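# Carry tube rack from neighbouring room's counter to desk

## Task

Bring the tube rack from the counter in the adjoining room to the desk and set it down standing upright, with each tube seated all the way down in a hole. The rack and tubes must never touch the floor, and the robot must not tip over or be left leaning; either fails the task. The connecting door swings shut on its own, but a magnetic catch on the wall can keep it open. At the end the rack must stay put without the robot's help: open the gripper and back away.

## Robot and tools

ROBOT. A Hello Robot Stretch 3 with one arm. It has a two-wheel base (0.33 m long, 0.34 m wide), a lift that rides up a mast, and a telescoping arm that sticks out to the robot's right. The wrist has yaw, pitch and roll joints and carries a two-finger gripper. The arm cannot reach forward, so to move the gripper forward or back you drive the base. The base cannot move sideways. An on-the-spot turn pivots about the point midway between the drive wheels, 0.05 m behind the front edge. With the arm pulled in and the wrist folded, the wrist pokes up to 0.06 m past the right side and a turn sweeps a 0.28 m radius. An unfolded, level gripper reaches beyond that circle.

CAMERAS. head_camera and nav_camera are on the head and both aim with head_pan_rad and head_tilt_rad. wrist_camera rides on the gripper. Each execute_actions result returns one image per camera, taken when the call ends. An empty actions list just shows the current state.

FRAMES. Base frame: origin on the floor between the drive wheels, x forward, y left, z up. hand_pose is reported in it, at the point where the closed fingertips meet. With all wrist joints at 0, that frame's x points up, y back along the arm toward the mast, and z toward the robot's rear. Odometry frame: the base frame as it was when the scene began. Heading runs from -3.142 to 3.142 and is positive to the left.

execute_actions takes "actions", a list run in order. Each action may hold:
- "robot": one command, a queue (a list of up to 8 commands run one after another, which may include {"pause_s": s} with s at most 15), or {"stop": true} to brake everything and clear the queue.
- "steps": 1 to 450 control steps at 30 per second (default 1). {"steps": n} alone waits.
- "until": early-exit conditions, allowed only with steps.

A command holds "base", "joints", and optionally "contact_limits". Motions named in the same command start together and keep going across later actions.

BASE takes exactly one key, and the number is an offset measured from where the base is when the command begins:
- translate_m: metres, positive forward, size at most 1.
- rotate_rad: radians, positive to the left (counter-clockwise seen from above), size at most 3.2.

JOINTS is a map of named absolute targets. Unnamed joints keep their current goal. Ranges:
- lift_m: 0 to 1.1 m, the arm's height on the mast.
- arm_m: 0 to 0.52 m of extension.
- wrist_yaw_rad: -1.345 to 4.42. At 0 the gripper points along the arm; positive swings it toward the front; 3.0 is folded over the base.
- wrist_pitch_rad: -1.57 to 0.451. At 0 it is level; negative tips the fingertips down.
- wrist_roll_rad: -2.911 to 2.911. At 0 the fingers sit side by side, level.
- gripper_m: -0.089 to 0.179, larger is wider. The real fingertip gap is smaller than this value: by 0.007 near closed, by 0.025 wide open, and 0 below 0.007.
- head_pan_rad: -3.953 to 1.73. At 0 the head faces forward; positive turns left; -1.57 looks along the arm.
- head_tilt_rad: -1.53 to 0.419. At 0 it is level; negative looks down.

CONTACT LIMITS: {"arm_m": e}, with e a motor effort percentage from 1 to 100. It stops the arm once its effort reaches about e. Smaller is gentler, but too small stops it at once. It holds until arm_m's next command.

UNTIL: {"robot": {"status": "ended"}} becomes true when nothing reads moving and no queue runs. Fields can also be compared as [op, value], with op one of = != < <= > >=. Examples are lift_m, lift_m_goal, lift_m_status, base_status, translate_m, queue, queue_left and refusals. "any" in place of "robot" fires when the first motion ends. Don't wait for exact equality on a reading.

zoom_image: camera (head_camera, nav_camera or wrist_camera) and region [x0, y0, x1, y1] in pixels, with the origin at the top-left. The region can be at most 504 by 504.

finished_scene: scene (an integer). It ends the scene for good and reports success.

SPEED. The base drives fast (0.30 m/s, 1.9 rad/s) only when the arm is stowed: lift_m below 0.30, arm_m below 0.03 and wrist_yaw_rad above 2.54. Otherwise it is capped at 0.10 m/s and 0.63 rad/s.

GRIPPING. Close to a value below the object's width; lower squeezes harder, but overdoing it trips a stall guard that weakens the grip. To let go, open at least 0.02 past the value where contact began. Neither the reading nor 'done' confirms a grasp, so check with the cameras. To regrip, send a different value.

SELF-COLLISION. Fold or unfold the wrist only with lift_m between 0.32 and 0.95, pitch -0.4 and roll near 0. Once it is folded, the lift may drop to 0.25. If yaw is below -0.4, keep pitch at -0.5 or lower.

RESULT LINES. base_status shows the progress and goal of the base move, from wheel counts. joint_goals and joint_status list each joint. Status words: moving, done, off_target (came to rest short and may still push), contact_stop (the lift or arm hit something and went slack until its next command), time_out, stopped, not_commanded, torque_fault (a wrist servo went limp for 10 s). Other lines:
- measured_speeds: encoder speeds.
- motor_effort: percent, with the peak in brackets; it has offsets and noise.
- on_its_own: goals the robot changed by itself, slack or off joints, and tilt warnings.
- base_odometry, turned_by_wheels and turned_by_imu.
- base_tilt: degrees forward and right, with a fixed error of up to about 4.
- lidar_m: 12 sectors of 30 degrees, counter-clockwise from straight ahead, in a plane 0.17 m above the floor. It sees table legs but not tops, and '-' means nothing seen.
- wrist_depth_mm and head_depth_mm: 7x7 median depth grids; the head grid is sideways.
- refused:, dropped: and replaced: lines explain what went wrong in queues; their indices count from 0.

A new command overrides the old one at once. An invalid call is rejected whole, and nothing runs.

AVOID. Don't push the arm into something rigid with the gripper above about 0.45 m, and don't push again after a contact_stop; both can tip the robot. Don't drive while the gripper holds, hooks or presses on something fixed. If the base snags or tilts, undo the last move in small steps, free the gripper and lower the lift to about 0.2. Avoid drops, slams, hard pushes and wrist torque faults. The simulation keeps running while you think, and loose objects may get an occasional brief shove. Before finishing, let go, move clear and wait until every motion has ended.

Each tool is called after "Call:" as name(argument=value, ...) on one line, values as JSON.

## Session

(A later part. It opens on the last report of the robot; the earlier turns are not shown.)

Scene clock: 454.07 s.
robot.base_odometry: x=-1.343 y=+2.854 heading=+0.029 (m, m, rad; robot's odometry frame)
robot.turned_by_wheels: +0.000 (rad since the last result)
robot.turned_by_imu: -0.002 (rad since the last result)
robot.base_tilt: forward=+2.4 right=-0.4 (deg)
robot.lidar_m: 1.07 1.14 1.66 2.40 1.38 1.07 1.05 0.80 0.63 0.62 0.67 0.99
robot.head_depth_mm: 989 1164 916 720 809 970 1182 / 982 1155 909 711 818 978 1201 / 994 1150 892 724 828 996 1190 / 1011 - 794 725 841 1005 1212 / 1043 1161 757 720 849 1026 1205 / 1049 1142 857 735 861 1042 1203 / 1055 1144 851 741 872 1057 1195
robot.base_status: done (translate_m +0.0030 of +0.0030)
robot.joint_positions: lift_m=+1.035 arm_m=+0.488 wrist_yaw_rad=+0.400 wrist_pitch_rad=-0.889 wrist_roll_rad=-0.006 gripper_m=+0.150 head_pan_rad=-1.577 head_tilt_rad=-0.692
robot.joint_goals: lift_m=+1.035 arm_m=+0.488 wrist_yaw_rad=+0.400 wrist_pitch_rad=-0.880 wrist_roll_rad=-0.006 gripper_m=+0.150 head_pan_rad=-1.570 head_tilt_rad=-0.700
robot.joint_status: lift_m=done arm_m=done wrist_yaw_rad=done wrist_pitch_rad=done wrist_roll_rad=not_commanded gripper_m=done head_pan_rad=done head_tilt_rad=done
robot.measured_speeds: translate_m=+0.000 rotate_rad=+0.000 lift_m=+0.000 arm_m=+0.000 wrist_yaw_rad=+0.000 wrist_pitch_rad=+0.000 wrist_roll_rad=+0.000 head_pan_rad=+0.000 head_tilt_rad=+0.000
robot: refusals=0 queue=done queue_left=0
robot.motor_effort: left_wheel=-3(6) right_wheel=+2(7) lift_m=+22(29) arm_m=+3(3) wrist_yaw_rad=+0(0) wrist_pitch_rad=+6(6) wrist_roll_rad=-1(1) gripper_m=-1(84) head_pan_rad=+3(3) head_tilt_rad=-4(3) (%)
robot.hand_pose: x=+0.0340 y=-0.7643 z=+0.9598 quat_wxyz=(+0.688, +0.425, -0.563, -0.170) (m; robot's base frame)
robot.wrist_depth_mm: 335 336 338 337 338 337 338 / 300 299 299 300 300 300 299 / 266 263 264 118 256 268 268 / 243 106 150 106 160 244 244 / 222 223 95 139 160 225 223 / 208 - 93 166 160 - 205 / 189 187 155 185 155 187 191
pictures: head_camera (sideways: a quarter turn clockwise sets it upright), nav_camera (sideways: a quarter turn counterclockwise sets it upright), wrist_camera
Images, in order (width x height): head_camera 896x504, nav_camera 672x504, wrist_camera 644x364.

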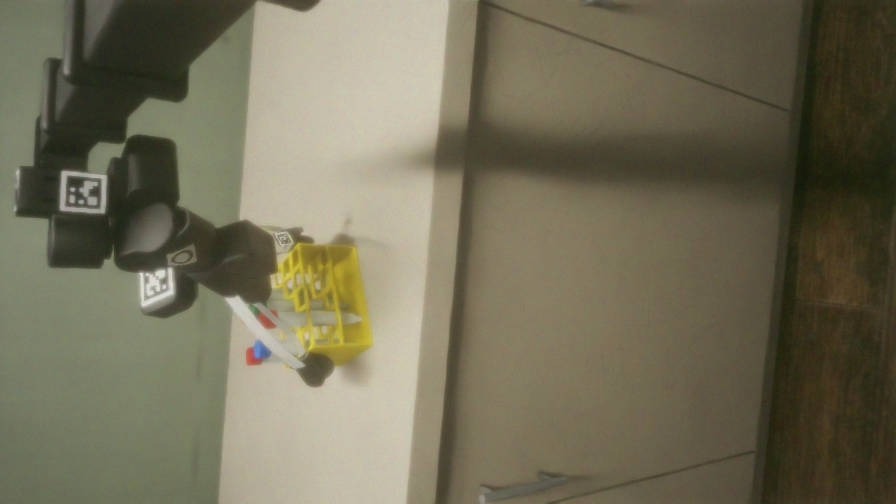

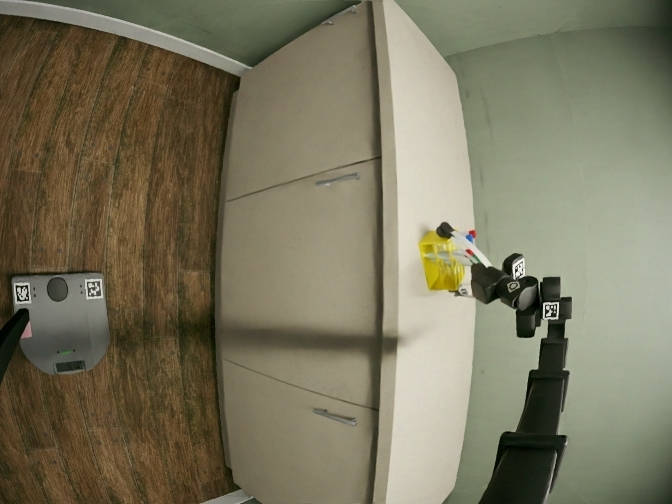

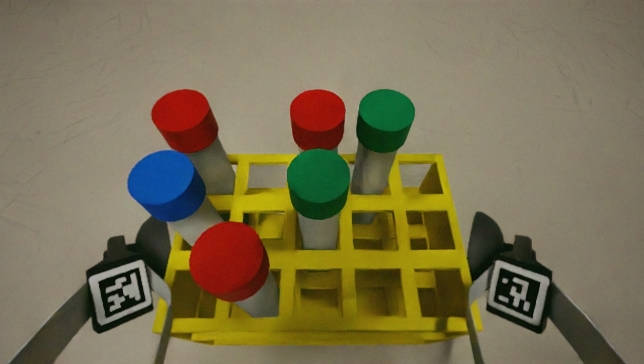

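Call:
execute_actions(actions=[{"robot":[{"joints":{"gripper_m":0.09}},{"pause_s":0.5},{"joints":{"lift_m":1.075}}],"steps":450,"until":{"robot":{"status":"ended"}}},{"steps":30}])

Scene clock: 458.93 s.
robot.base_odometry: x=-1.343 y=+2.854 heading=+0.029 (m, m, rad; robot's odometry frame)
robot.turned_by_wheels: +0.000 (rad since the last result)
robot.turned_by_imu: -0.001 (rad since the last result)
robot.base_tilt: forward=+2.7 right=-0.4 (deg)
robot.lidar_m: 1.07 1.14 1.66 2.40 1.39 1.07 1.05 0.80 0.63 0.62 0.67 0.99
robot.head_depth_mm: 1064 1132 919 718 810 965 1178 / 1045 1138 903 713 818 977 1198 / - 1138 890 724 829 992 1198 / - - 797 729 842 1010 1205 / 1038 1122 753 721 851 1024 1205 / 1046 1145 857 733 863 1042 1204 / 1052 1145 852 738 873 1058 1194
robot.base_status: done (translate_m +0.0030 of +0.0030)
robot.joint_positions: lift_m=+1.075 arm_m=+0.488 wrist_yaw_rad=+0.400 wrist_pitch_rad=-0.896 wrist_roll_rad=-0.006 gripper_m=+0.091 head_pan_rad=-1.577 head_tilt_rad=-0.692
robot.joint_goals: lift_m=+1.075 arm_m=+0.488 wrist_yaw_rad=+0.400 wrist_pitch_rad=-0.880 wrist_roll_rad=-0.006 gripper_m=+0.090 head_pan_rad=-1.570 head_tilt_rad=-0.700
robot.joint_status: lift_m=done arm_m=done wrist_yaw_rad=done wrist_pitch_rad=done wrist_roll_rad=not_commanded gripper_m=done head_pan_rad=done head_tilt_rad=done
robot.measured_speeds: translate_m=+0.000 rotate_rad=+0.000 lift_m=+0.000 arm_m=+0.000 wrist_yaw_rad=+0.000 wrist_pitch_rad=+0.000 wrist_roll_rad=+0.000 head_pan_rad=+0.000 head_tilt_rad=+0.000
robot: refusals=0 queue=done queue_left=0
robot.motor_effort: left_wheel=-3(3) right_wheel=+2(2) lift_m=+31(33) arm_m=+3(3) wrist_yaw_rad=+0(0) wrist_pitch_rad=+10(10) wrist_roll_rad=-1(1) gripper_m=-18(93) head_pan_rad=+3(2) head_tilt_rad=-3(3) (%)
robot.hand_pose: x=+0.0334 y=-0.7629 z=+0.9984 quat_wxyz=(+0.687, +0.427, -0.562, -0.173) (m; robot's base frame)
robot.wrist_depth_mm: 393 391 397 392 393 400 396 / 351 347 348 352 350 351 350 / 316 307 309 118 303 317 313 / 287 104 149 102 158 286 288 / 262 261 117 137 148 266 263 / 241 - 88 135 162 - 241 / 224 221 152 192 164 221 224
pictures: head_camera (sideways: a quarter turn clockwise sets it upright), nav_camera (sideways: a quarter turn counterclockwise sets it upright), wrist_camera
Images, in order (width x height): head_camera 896x504, nav_camera 672x504, wrist_camera 644x364.

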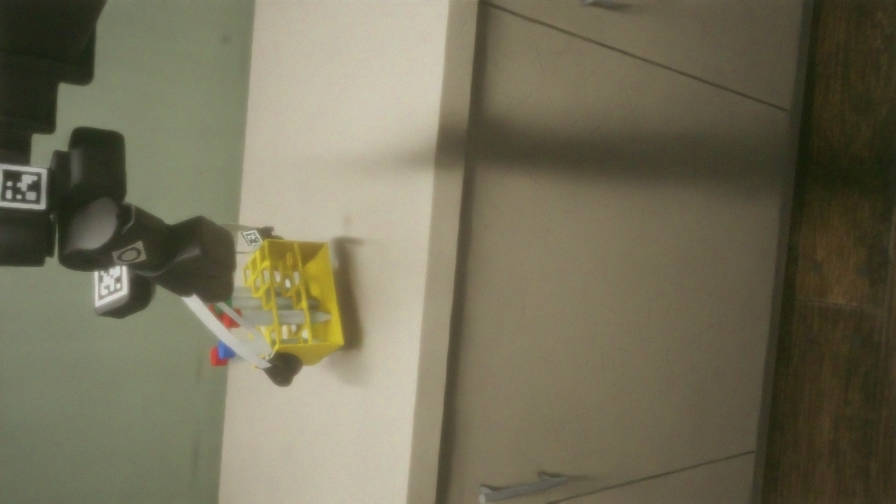

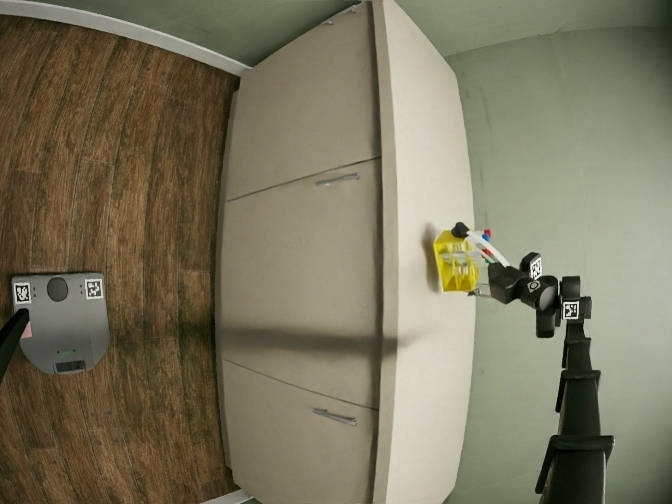

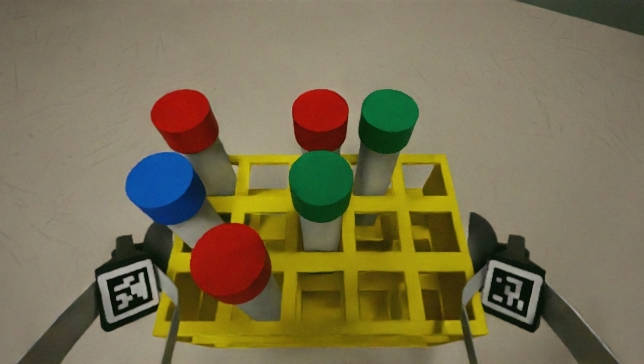

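Call:
execute_actions(actions=[{"robot":[{"joints":{"arm_m":0.02}},{"joints":{"wrist_yaw_rad":1.5,"head_pan_rad":-0.5,"head_tilt_rad":-0.9}},{"joints":{"lift_m":0.95}}],"steps":450,"until":{"robot":{"status":"ended"}}}])

Scene clock: 471.33 s.
robot.base_odometry: x=-1.343 y=+2.854 heading=+0.029 (m, m, rad; robot's odometry frame)
robot.turned_by_wheels: +0.000 (rad since the last result)
robot.turned_by_imu: -0.003 (rad since the last result)
robot.base_tilt: forward=+2.4 right=-0.5 (deg)
robot.lidar_m: 1.07 1.14 1.66 2.40 1.38 1.07 1.05 0.80 0.63 0.62 0.67 0.99
robot.head_depth_mm: 1143 870 921 1000 1098 406 1133 / 1083 986 1093 1202 1292 367 407 / 1072 1228 1384 1635 1485 361 1073 / 1024 1180 1398 1671 1494 1268 1111 / 980 1122 1311 1596 1471 1270 1130 / 932 1068 1249 1492 1461 1273 1123 / 898 1022 1179 1402 1453 1264 1124
robot.base_status: done (translate_m +0.0030 of +0.0030)
robot.joint_positions: lift_m=+0.950 arm_m=+0.020 wrist_yaw_rad=+1.498 wrist_pitch_rad=-0.897 wrist_roll_rad=-0.006 gripper_m=+0.091 head_pan_rad=-0.507 head_tilt_rad=-0.889
robot.joint_goals: lift_m=+0.950 arm_m=+0.020 wrist_yaw_rad=+1.500 wrist_pitch_rad=-0.880 wrist_roll_rad=-0.006 gripper_m=+0.090 head_pan_rad=-0.500 head_tilt_rad=-0.900
robot.joint_status: lift_m=done arm_m=done wrist_yaw_rad=done wrist_pitch_rad=done wrist_roll_rad=not_commanded gripper_m=done head_pan_rad=done head_tilt_rad=done
robot.measured_speeds: translate_m=+0.000 rotate_rad=+0.000 lift_m=+0.000 arm_m=+0.000 wrist_yaw_rad=+0.000 wrist_pitch_rad=+0.000 wrist_roll_rad=+0.000 head_pan_rad=+0.000 head_tilt_rad=+0.000
robot: refusals=0 queue=done queue_left=0
robot.motor_effort: left_wheel=-3(3) right_wheel=+2(2) lift_m=+23(31) arm_m=-1(2) wrist_yaw_rad=+2(1) wrist_pitch_rad=+11(11) wrist_roll_rad=-1(1) gripper_m=-20(19) head_pan_rad=+3(34) head_tilt_rad=-4(17) (%)
robot.hand_pose: x=+0.1193 y=-0.1757 z=+0.8736 quat_wxyz=(+0.676, +0.658, -0.256, +0.211) (m; robot's base frame)
robot.wrist_depth_mm: - - - - - 840 558 / - - - - - 834 557 / - - - 122 126 834 547 / - 105 149 103 157 795 540 / - - 117 138 148 730 544 / - - 88 134 163 - 533 / 927 882 153 192 164 817 518
pictures: head_camera (sideways: a quarter turn clockwise sets it upright), nav_camera (sideways: a quarter turn counterclockwise sets it upright), wrist_camera
Images, in order (width x height): head_camera 896x504, nav_camera 672x504, wrist_camera 644x364.

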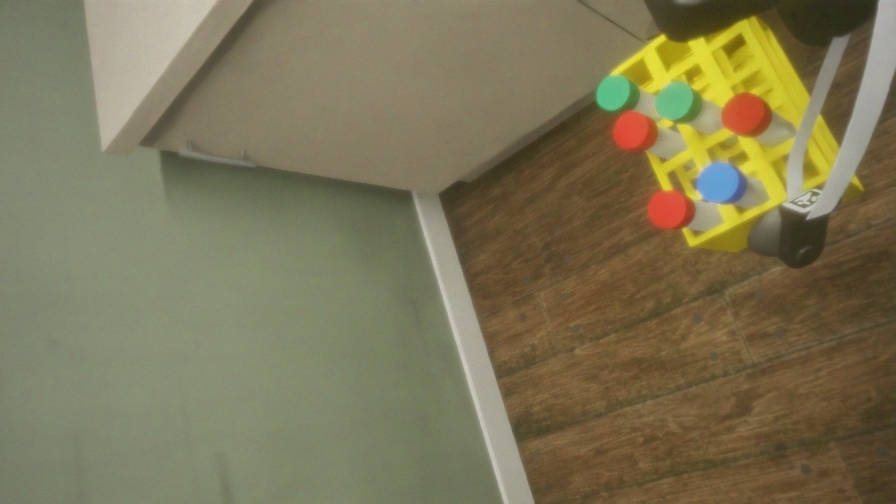

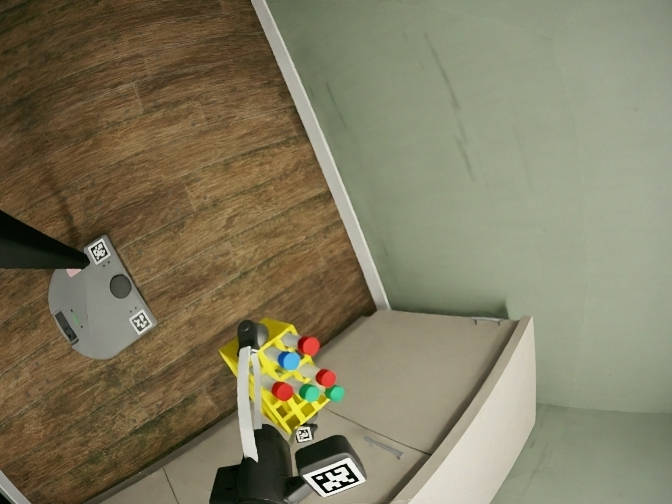

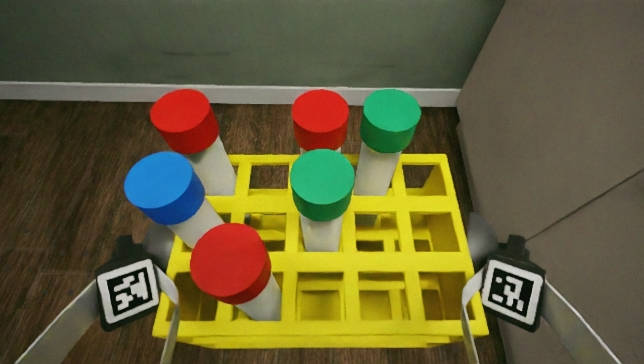

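Call:
execute_actions(actions=[{"robot":[{"base":{"rotate_rad":1.54},"joints":{"head_pan_rad":0,"head_tilt_rad":-0.6}},{"base":{"translate_m":0.9}}],"steps":450,"until":{"robot":{"status":"ended"}}},{"robot":{"base":{"translate_m":0.7},"joints":{"head_pan_rad":0.8}},"steps":450,"until":{"robot":{"status":"ended"}}}])

Scene clock: 496.30 s.
robot.base_odometry: x=-1.339 y=+4.454 heading=+1.569 (m, m, rad; robot's odometry frame)
robot.turned_by_wheels: +1.540 (rad since the last result)
robot.turned_by_imu: +1.543 (rad since the last result)
robot.base_tilt: forward=+2.4 right=-0.4 (deg)
robot.lidar_m: 0.81 0.84 1.12 0.97 1.03 1.47 2.21 1.55 1.18 1.14 1.21 0.97
robot.head_depth_mm: 712 761 821 886 962 1059 1171 / 764 826 889 970 1069 1185 1249 / 832 898 978 1074 1192 1339 1269 / 903 984 1085 1200 1348 1472 1266 / 1001 1105 1232 1394 1631 1514 1262 / 1452 1609 1837 2101 1883 1494 1260 / 1662 1902 2172 2318 1844 1490 1239
robot.base_status: done (translate_m +0.7000 of +0.7000)
robot.joint_positions: lift_m=+0.950 arm_m=+0.020 wrist_yaw_rad=+1.498 wrist_pitch_rad=-0.897 wrist_roll_rad=-0.006 gripper_m=+0.091 head_pan_rad=+0.793 head_tilt_rad=-0.606
robot.joint_goals: lift_m=+0.950 arm_m=+0.020 wrist_yaw_rad=+1.500 wrist_pitch_rad=-0.880 wrist_roll_rad=-0.006 gripper_m=+0.090 head_pan_rad=+0.800 head_tilt_rad=-0.600
robot.joint_status: lift_m=done arm_m=done wrist_yaw_rad=done wrist_pitch_rad=done wrist_roll_rad=not_commanded gripper_m=done head_pan_rad=done head_tilt_rad=done
robot.measured_speeds: translate_m=+0.000 rotate_rad=+0.000 lift_m=+0.000 arm_m=+0.000 wrist_yaw_rad=+0.000 wrist_pitch_rad=+0.000 wrist_roll_rad=+0.000 head_pan_rad=+0.000 head_tilt_rad=+0.000
robot: refusals=0 queue=done queue_left=0
robot.motor_effort: left_wheel=-5(9) right_wheel=+2(5) lift_m=+22(23) arm_m=-2(1) wrist_yaw_rad=+1(1) wrist_pitch_rad=+11(11) wrist_roll_rad=-1(1) gripper_m=-19(19) head_pan_rad=+3(35) head_tilt_rad=+3(20) (%)
robot.hand_pose: x=+0.1193 y=-0.1757 z=+0.8736 quat_wxyz=(+0.676, +0.658, -0.256, +0.211) (m; robot's base frame)
robot.wrist_depth_mm: 751 756 900 914 924 927 941 / 862 899 - - - - - / - - - 118 - - - / - 105 149 102 158 - - / - - 117 137 148 - - / - - 88 135 163 - - / 907 896 153 193 164 895 922
pictures: head_camera (sideways: a quarter turn clockwise sets it upright), nav_camera (sideways: a quarter turn counterclockwise sets it upright), wrist_camera
Images, in order (width x height): head_camera 896x504, nav_camera 672x504, wrist_camera 644x364.

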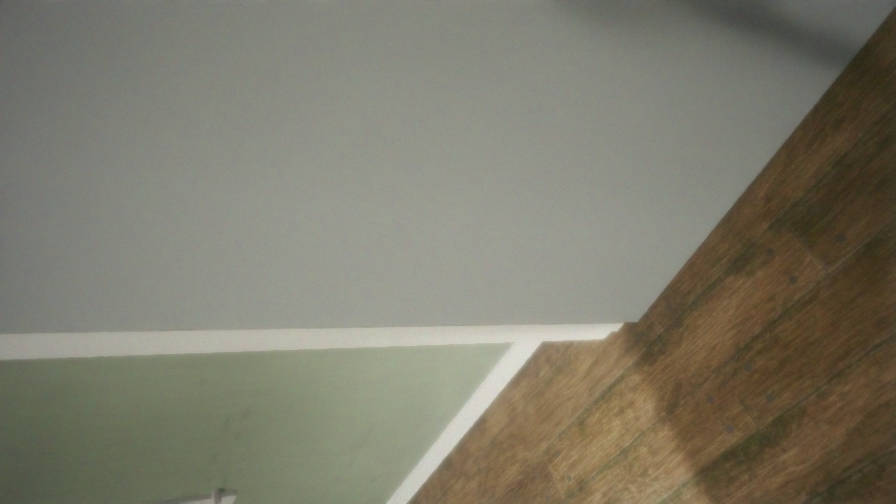

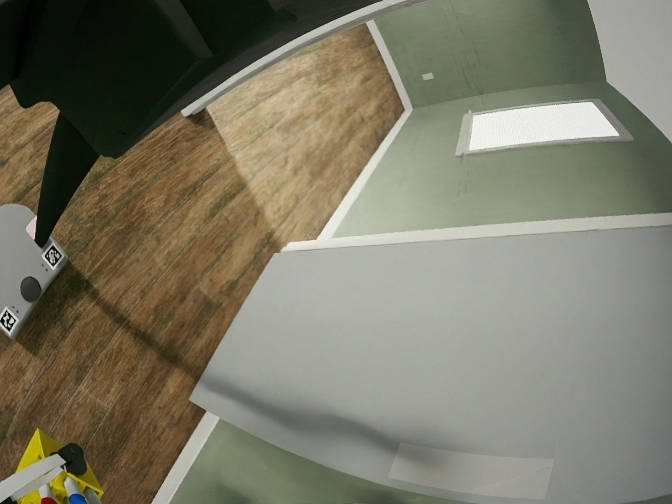

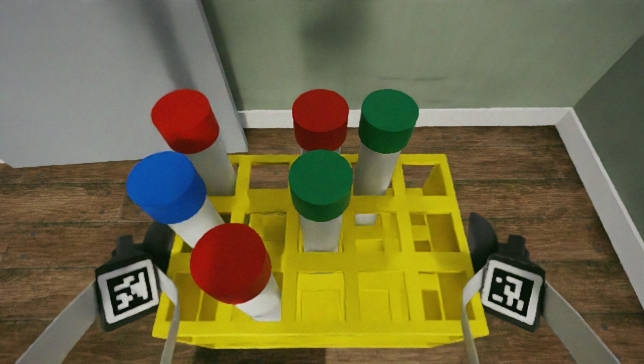

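Call:
execute_actions(actions=[{"robot":[{"base":{"translate_m":0.38},"joints":{"head_pan_rad":0,"head_tilt_rad":-0.7}},{"base":{"rotate_rad":1.571}},{"base":{"translate_m":0.35}}],"steps":450,"until":{"robot":{"status":"ended"}}}])

Scene clock: 512.73 s.
robot.base_odometry: x=-1.689 y=+4.835 heading=+3.140 (m, m, rad; robot's odometry frame)
robot.turned_by_wheels: +1.571 (rad since the last result)
robot.turned_by_imu: +1.574 (rad since the last result)
robot.base_tilt: forward=+2.4 right=-0.6 (deg)
robot.lidar_m: 2.74 0.75 0.91 2.56 2.05 1.55 1.51 0.79 0.44 0.42 0.43 0.58
robot.head_depth_mm: 2007 1900 1853 1768 1649 1417 1055 / 2737 2943 2729 2226 1751 1442 1228 / 2782 3112 3091 2248 1747 1437 1218 / 2801 3143 2998 2204 1722 1423 1212 / 2829 3148 3023 2185 1720 1414 1208 / 2806 3127 3034 2158 1708 1413 1198 / 2789 3151 2953 2141 1693 1406 1195
robot.base_status: done (translate_m +0.3500 of +0.3500)
robot.joint_positions: lift_m=+0.950 arm_m=+0.020 wrist_yaw_rad=+1.498 wrist_pitch_rad=-0.897 wrist_roll_rad=-0.006 gripper_m=+0.091 head_pan_rad=+0.007 head_tilt_rad=-0.692
robot.joint_goals: lift_m=+0.950 arm_m=+0.020 wrist_yaw_rad=+1.500 wrist_pitch_rad=-0.880 wrist_roll_rad=-0.006 gripper_m=+0.090 head_pan_rad=+0.000 head_tilt_rad=-0.700
robot.joint_status: lift_m=done arm_m=done wrist_yaw_rad=done wrist_pitch_rad=done wrist_roll_rad=not_commanded gripper_m=done head_pan_rad=done head_tilt_rad=done
robot.measured_speeds: translate_m=+0.000 rotate_rad=+0.000 lift_m=+0.000 arm_m=+0.000 wrist_yaw_rad=+0.000 wrist_pitch_rad=+0.000 wrist_roll_rad=+0.000 head_pan_rad=+0.000 head_tilt_rad=+0.000
robot: refusals=0 queue=done queue_left=0
robot.motor_effort: left_wheel=-5(9) right_wheel=+2(5) lift_m=+23(23) arm_m=-2(2) wrist_yaw_rad=+2(2) wrist_pitch_rad=+11(11) wrist_roll_rad=-1(1) gripper_m=-18(18) head_pan_rad=-2(36) head_tilt_rad=-4(13) (%)
robot.hand_pose: x=+0.1193 y=-0.1757 z=+0.8736 quat_wxyz=(+0.676, +0.658, -0.256, +0.211) (m; robot's base frame)
robot.wrist_depth_mm: - - - - - 376 265 / 730 - - - 634 380 268 / 812 955 - 117 525 394 269 / - 104 149 104 157 400 277 / - - 116 139 148 371 281 / - - 89 135 163 - 282 / 924 897 152 192 165 413 274
pictures: head_camera (sideways: a quarter turn clockwise sets it upright), nav_camera (sideways: a quarter turn counterclockwise sets it upright), wrist_camera
Images, in order (width x height): head_camera 896x504, nav_camera 672x504, wrist_camera 644x364.

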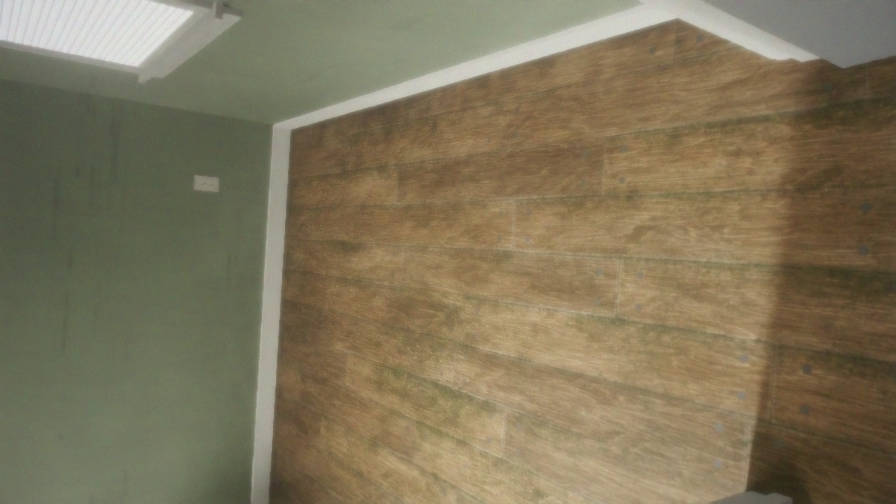

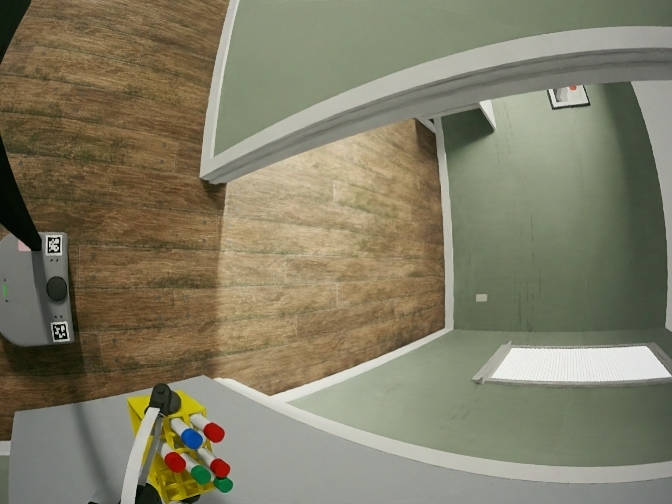

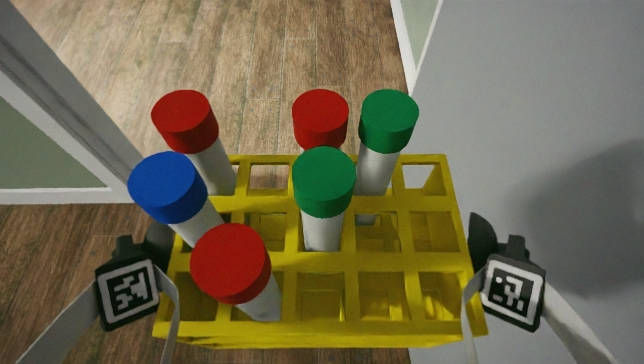

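Call:
execute_actions(actions=[{"robot":{"base":{"translate_m":0.45},"joints":{"head_tilt_rad":-1.2}},"steps":450,"until":{"robot":{"status":"ended"}}}])

Scene clock: 519.97 s.
robot.base_odometry: x=-2.139 y=+4.836 heading=+3.140 (m, m, rad; robot's odometry frame)
robot.turned_by_wheels: +0.000 (rad since the last result)
robot.turned_by_imu: +0.000 (rad since the last result)
robot.base_tilt: forward=+2.4 right=-0.5 (deg)
robot.lidar_m: 2.80 2.81 0.46 0.79 2.65 2.01 1.96 0.60 0.43 0.41 0.42 0.90
robot.head_depth_mm: 1961 1746 1580 1441 363 964 1075 / 2016 1778 1582 1424 1314 1194 1111 / 1976 1761 1563 1418 1295 1197 1108 / 1960 1744 1562 1413 1290 1194 - / 1966 1721 1554 1401 1293 1188 - / 1947 1728 1549 1389 1282 1176 - / 1936 1712 1524 1385 1274 1172 1097
robot.base_status: done (translate_m +0.4500 of +0.4500)
robot.joint_positions: lift_m=+0.950 arm_m=+0.020 wrist_yaw_rad=+1.498 wrist_pitch_rad=-0.897 wrist_roll_rad=-0.006 gripper_m=+0.091 head_pan_rad=+0.007 head_tilt_rad=-1.185
robot.joint_goals: lift_m=+0.950 arm_m=+0.020 wrist_yaw_rad=+1.500 wrist_pitch_rad=-0.880 wrist_roll_rad=-0.006 gripper_m=+0.090 head_pan_rad=+0.000 head_tilt_rad=-1.200
robot.joint_status: lift_m=done arm_m=done wrist_yaw_rad=done wrist_pitch_rad=done wrist_roll_rad=not_commanded gripper_m=done head_pan_rad=done head_tilt_rad=done
robot.measured_speeds: translate_m=+0.000 rotate_rad=+0.000 lift_m=+0.000 arm_m=+0.000 wrist_yaw_rad=+0.000 wrist_pitch_rad=+0.000 wrist_roll_rad=+0.000 head_pan_rad=+0.000 head_tilt_rad=+0.000
robot: refusals=0 queue=done queue_left=0
robot.motor_effort: left_wheel=-5(7) right_wheel=+2(6) lift_m=+22(23) arm_m=-2(2) wrist_yaw_rad=+1(1) wrist_pitch_rad=+10(11) wrist_roll_rad=-1(1) gripper_m=-19(19) head_pan_rad=-3(3) head_tilt_rad=-5(25) (%)
robot.hand_pose: x=+0.1193 y=-0.1757 z=+0.8736 quat_wxyz=(+0.676, +0.658, -0.256, +0.211) (m; robot's base frame)
robot.wrist_depth_mm: - - - - - 727 496 / - - - - - 729 503 / - - - 118 - 734 313 / - 104 149 102 157 748 300 / - - 117 138 148 417 316 / 694 - 88 135 162 - 269 / 837 920 153 191 164 389 262
pictures: head_camera (sideways: a quarter turn clockwise sets it upright), nav_camera (sideways: a quarter turn counterclockwise sets it upright), wrist_camera
Images, in order (width x height): head_camera 896x504, nav_camera 672x504, wrist_camera 644x364.

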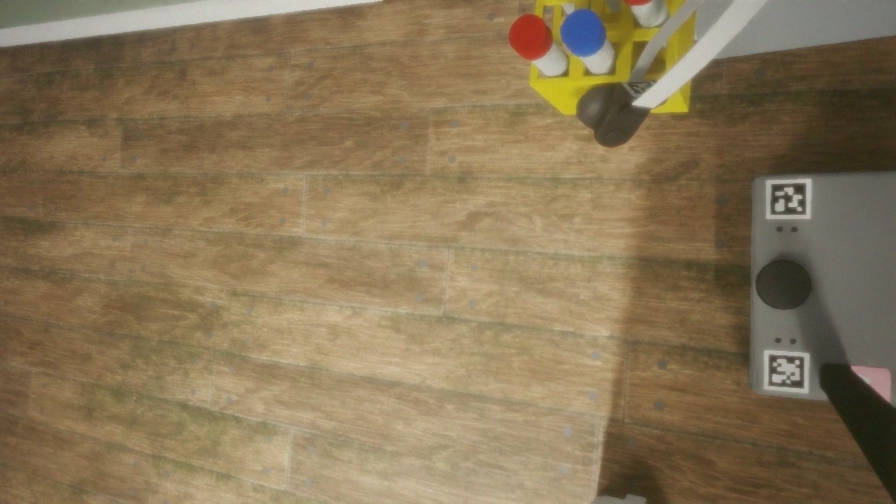

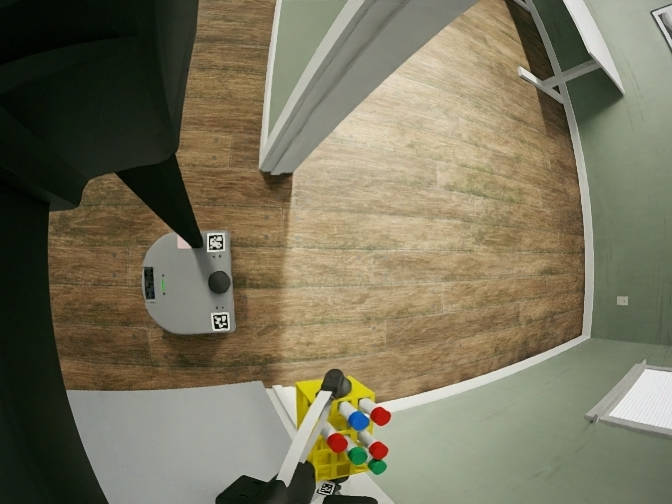

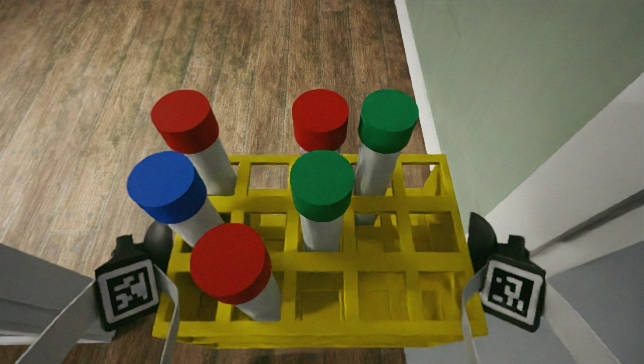

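Call:
execute_actions(actions=[{"robot":{"base":{"translate_m":1.0},"joints":{"head_tilt_rad":-0.6,"head_pan_rad":0.6}},"steps":450,"until":{"robot":{"status":"ended"}}},{"robot":{"base":{"translate_m":0.5}},"steps":450,"until":{"robot":{"status":"ended"}}}])

Scene clock: 539.90 s.
robot.base_odometry: x=-3.639 y=+4.839 heading=+3.140 (m, m, rad; robot's odometry frame)
robot.turned_by_wheels: +0.000 (rad since the last result)
robot.turned_by_imu: +0.000 (rad since the last result)
robot.base_tilt: forward=+2.5 right=-0.5 (deg)
robot.lidar_m: 1.32 1.39 1.70 3.07 1.62 1.25 1.60 0.92 0.70 0.68 0.71 1.02
robot.head_depth_mm: 1125 1214 1307 1424 1549 1549 1291 / 1189 1277 1397 1522 1704 1534 1270 / 1266 1376 1510 1662 1789 1535 1268 / 1358 1479 1628 1812 1892 1525 1263 / 1453 1615 1766 2014 1885 1517 1260 / 1571 1745 1924 2222 1872 1504 1256 / 1711 1925 2019 2345 1842 1492 1245
robot.base_status: done (translate_m +0.5000 of +0.5000)
robot.joint_positions: lift_m=+0.950 arm_m=+0.020 wrist_yaw_rad=+1.498 wrist_pitch_rad=-0.897 wrist_roll_rad=-0.006 gripper_m=+0.091 head_pan_rad=+0.593 head_tilt_rad=-0.606
robot.joint_goals: lift_m=+0.950 arm_m=+0.020 wrist_yaw_rad=+1.500 wrist_pitch_rad=-0.880 wrist_roll_rad=-0.006 gripper_m=+0.090 head_pan_rad=+0.600 head_tilt_rad=-0.600
robot.joint_status: lift_m=done arm_m=done wrist_yaw_rad=done wrist_pitch_rad=done wrist_roll_rad=not_commanded gripper_m=done head_pan_rad=done head_tilt_rad=done
robot.measured_speeds: translate_m=+0.000 rotate_rad=+0.000 lift_m=+0.000 arm_m=+0.000 wrist_yaw_rad=+0.000 wrist_pitch_rad=+0.000 wrist_roll_rad=+0.000 head_pan_rad=+0.000 head_tilt_rad=+0.000
robot: refusals=0 queue=done queue_left=0
robot.motor_effort: left_wheel=-5(6) right_wheel=+2(6) lift_m=+23(23) arm_m=-2(2) wrist_yaw_rad=+1(1) wrist_pitch_rad=+10(11) wrist_roll_rad=-1(1) gripper_m=-19(20) head_pan_rad=+3(31) head_tilt_rad=+2(25) (%)
robot.hand_pose: x=+0.1193 y=-0.1757 z=+0.8736 quat_wxyz=(+0.676, +0.658, -0.256, +0.211) (m; robot's base frame)
robot.wrist_depth_mm: - - - - - 854 588 / - - - - - 875 593 / - - - 118 - 873 586 / - 104 149 102 158 873 588 / - - 116 137 148 802 590 / - - 88 135 162 - 594 / 937 889 154 191 164 847 573
pictures: head_camera (sideways: a quarter turn clockwise sets it upright), nav_camera (sideways: a quarter turn counterclockwise sets it upright), wrist_camera
Images, in order (width x height): head_camera 896x504, nav_camera 672x504, wrist_camera 644x364.

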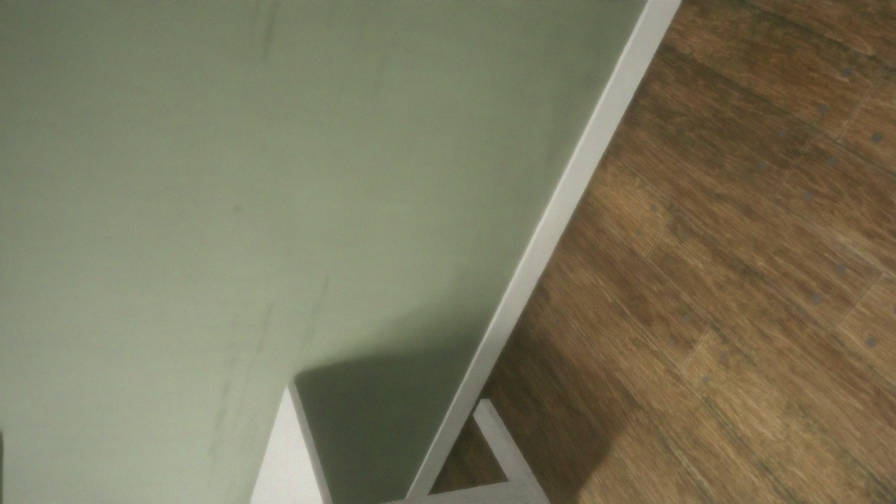

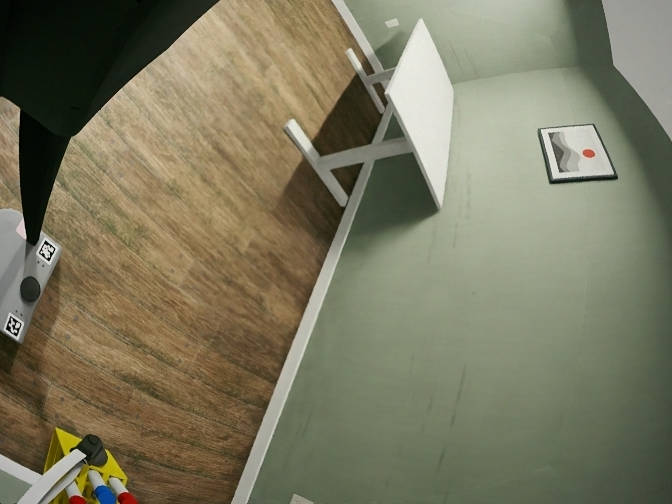

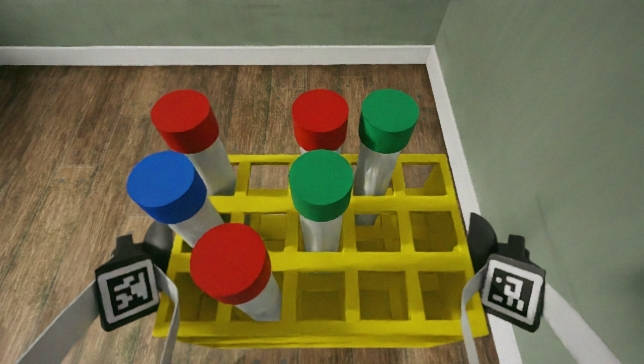

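Call:
execute_actions(actions=[{"robot":[{"base":{"translate_m":0.1}},{"base":{"rotate_rad":1.571},"joints":{"head_pan_rad":-1.0,"head_tilt_rad":-0.7}},{"base":{"translate_m":0.9}}],"steps":450,"until":{"robot":{"status":"ended"}}},{"robot":{"base":{"translate_m":1.0}},"steps":450,"until":{"robot":{"status":"ended"}}}])

Scene clock: 568.40 s.
robot.base_odometry: x=-3.742 y=+2.939 heading=-1.573 (m, m, rad; robot's odometry frame)
robot.turned_by_wheels: +1.571 (rad since the last result)
robot.turned_by_imu: +1.575 (rad since the last result)
robot.base_tilt: forward=+2.4 right=-0.6 (deg)
robot.lidar_m: 1.19 1.26 1.24 1.21 1.28 1.82 2.56 1.77 0.94 1.31 1.19 1.22
robot.head_depth_mm: 1128 1222 1309 994 775 1384 1283 / 1189 1304 1354 982 774 1482 - / 1266 1395 1346 978 819 1518 - / 1343 1491 1327 967 1589 1471 363 / 1448 1629 1315 962 1627 1421 354 / 1383 1517 1293 1026 1715 1413 1151 / 1252 1354 1418 1582 1676 1404 1200
robot.base_status: done (translate_m +1.0000 of +1.0000)
robot.joint_positions: lift_m=+0.950 arm_m=+0.020 wrist_yaw_rad=+1.498 wrist_pitch_rad=-0.897 wrist_roll_rad=-0.006 gripper_m=+0.091 head_pan_rad=-0.993 head_tilt_rad=-0.692
robot.joint_goals: lift_m=+0.950 arm_m=+0.020 wrist_yaw_rad=+1.500 wrist_pitch_rad=-0.880 wrist_roll_rad=-0.006 gripper_m=+0.090 head_pan_rad=-1.000 head_tilt_rad=-0.700
robot.joint_status: lift_m=done arm_m=done wrist_yaw_rad=done wrist_pitch_rad=done wrist_roll_rad=not_commanded gripper_m=done head_pan_rad=done head_tilt_rad=done
robot.measured_speeds: translate_m=+0.000 rotate_rad=+0.000 lift_m=+0.000 arm_m=+0.000 wrist_yaw_rad=+0.000 wrist_pitch_rad=+0.000 wrist_roll_rad=+0.000 head_pan_rad=+0.000 head_tilt_rad=+0.000
robot: refusals=0 queue=done queue_left=0
robot.motor_effort: left_wheel=-4(10) right_wheel=+3(6) lift_m=+23(23) arm_m=-2(2) wrist_yaw_rad=+0(1) wrist_pitch_rad=+11(10) wrist_roll_rad=-1(1) gripper_m=-19(19) head_pan_rad=-3(35) head_tilt_rad=-3(11) (%)
robot.hand_pose: x=+0.1193 y=-0.1757 z=+0.8736 quat_wxyz=(+0.676, +0.658, -0.256, +0.211) (m; robot's base frame)
robot.wrist_depth_mm: - - - - - - 491 / - - - - - - 453 / - - - 118 - - 415 / - 104 149 102 157 - - / - - 117 137 149 - - / - - 89 134 163 - - / 902 892 153 192 164 910 900
pictures: head_camera (sideways: a quarter turn clockwise sets it upright), nav_camera (sideways: a quarter turn counterclockwise sets it upright), wrist_camera
Images, in order (width x height): head_camera 896x504, nav_camera 672x504, wrist_camera 644x364.

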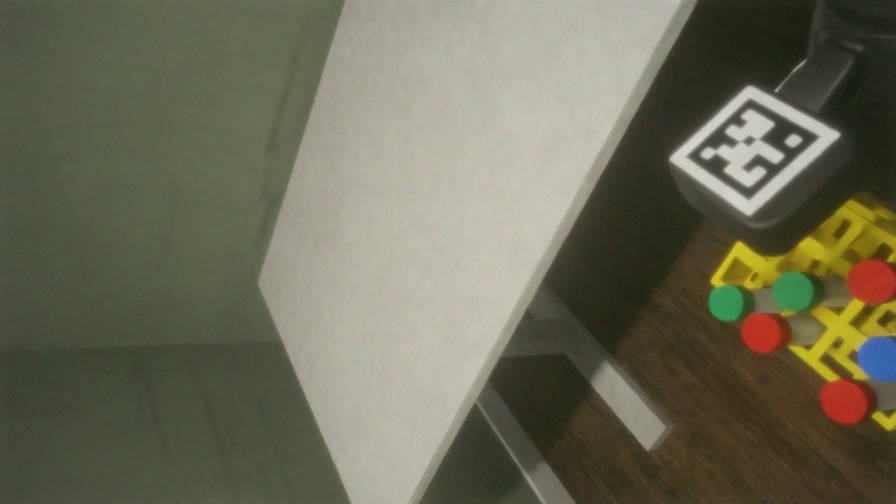

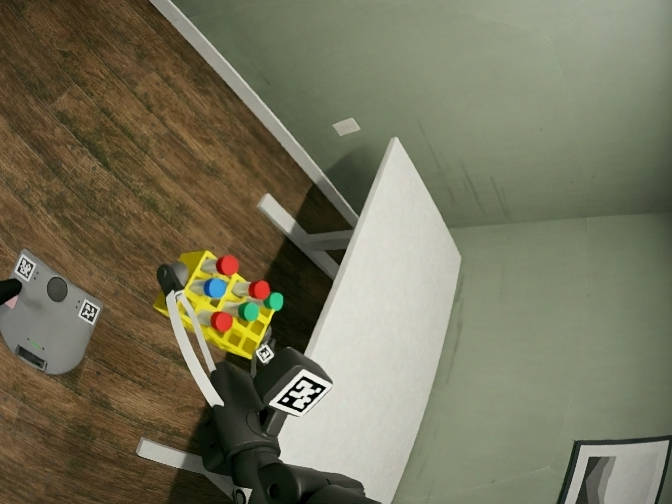

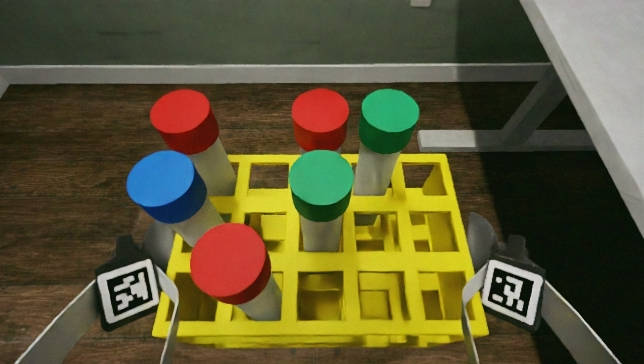

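Call:
execute_actions(actions=[{"robot":[{"joints":{"lift_m":1.0,"head_pan_rad":-1.4,"head_tilt_rad":-0.75}},{"joints":{"wrist_yaw_rad":0.0}},{"joints":{"arm_m":0.45}}],"steps":450,"until":{"robot":{"status":"ended"}}}])

Scene clock: 578.70 s.
robot.base_odometry: x=-3.742 y=+2.939 heading=-1.573 (m, m, rad; robot's odometry frame)
robot.turned_by_wheels: +0.000 (rad since the last result)
robot.turned_by_imu: -0.003 (rad since the last result)
robot.base_tilt: forward=+2.6 right=-0.5 (deg)
robot.lidar_m: 1.20 1.26 1.24 1.21 1.28 1.82 2.57 1.77 0.94 1.31 1.19 1.23
robot.head_depth_mm: 1031 1230 1242 925 764 1369 1208 / 1069 - 773 918 777 1392 1197 / 1107 1237 764 912 778 1385 1197 / 1139 1269 1194 904 795 1382 1190 / 1158 1295 1183 896 1516 1376 1186 / 1185 1331 1170 885 1547 1367 1169 / 1214 1371 1157 881 1564 1361 1170
robot.base_status: done (translate_m +1.0000 of +1.0000)
robot.joint_positions: lift_m=+1.000 arm_m=+0.450 wrist_yaw_rad=+0.000 wrist_pitch_rad=-0.897 wrist_roll_rad=-0.006 gripper_m=+0.091 head_pan_rad=-1.393 head_tilt_rad=-0.741
robot.joint_goals: lift_m=+1.000 arm_m=+0.450 wrist_yaw_rad=+0.000 wrist_pitch_rad=-0.880 wrist_roll_rad=-0.006 gripper_m=+0.090 head_pan_rad=-1.400 head_tilt_rad=-0.750
robot.joint_status: lift_m=done arm_m=done wrist_yaw_rad=done wrist_pitch_rad=done wrist_roll_rad=not_commanded gripper_m=done head_pan_rad=done head_tilt_rad=done
robot.measured_speeds: translate_m=+0.000 rotate_rad=+0.000 lift_m=+0.000 arm_m=+0.000 wrist_yaw_rad=+0.000 wrist_pitch_rad=+0.000 wrist_roll_rad=+0.000 head_pan_rad=+0.000 head_tilt_rad=+0.000
robot: refusals=0 queue=done queue_left=0
robot.motor_effort: left_wheel=-5(4) right_wheel=+3(3) lift_m=+31(33) arm_m=+3(2) wrist_yaw_rad=+0(4) wrist_pitch_rad=+10(11) wrist_roll_rad=-1(1) gripper_m=-19(20) head_pan_rad=-3(24) head_tilt_rad=-3(9) (%)
robot.hand_pose: x=-0.0215 y=-0.7357 z=+0.9232 quat_wxyz=(+0.639, +0.308, -0.635, -0.306) (m; robot's base frame)
robot.wrist_depth_mm: 578 566 572 570 580 573 570 / 510 510 509 511 517 507 508 / 458 446 445 118 439 456 458 / 415 104 148 103 158 420 418 / 381 381 117 138 149 393 385 / 353 - 88 134 163 - 355 / 326 323 153 192 164 324 328
pictures: head_camera (sideways: a quarter turn clockwise sets it upright), nav_camera (sideways: a quarter turn counterclockwise sets it upright), wrist_camera
Images, in order (width x height): head_camera 896x504, nav_camera 672x504, wrist_camera 644x364.

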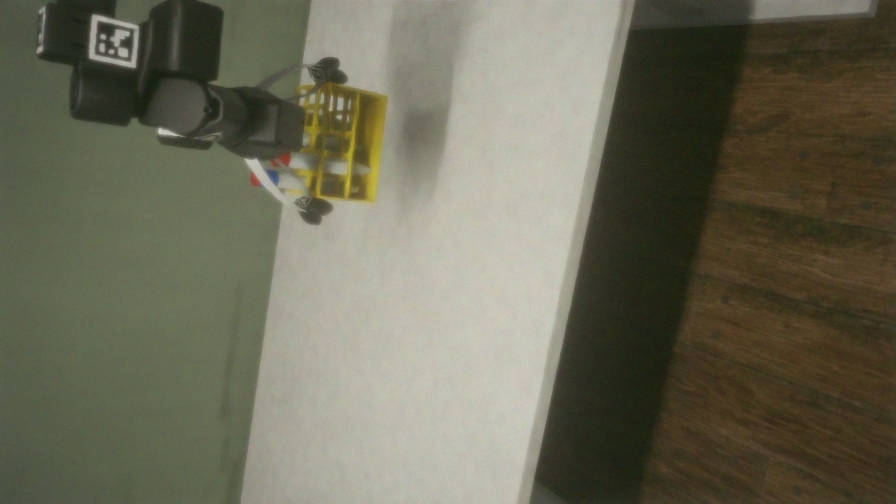

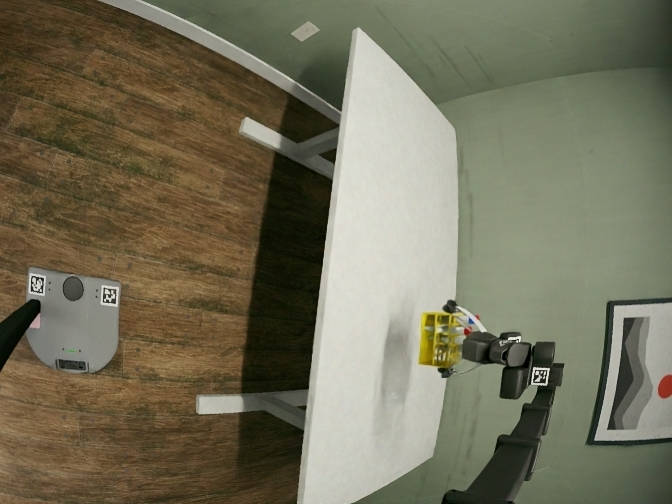

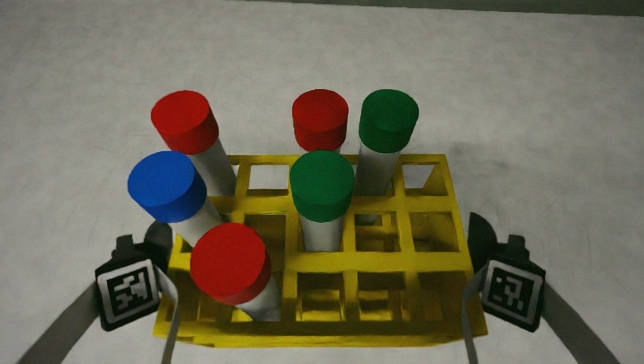

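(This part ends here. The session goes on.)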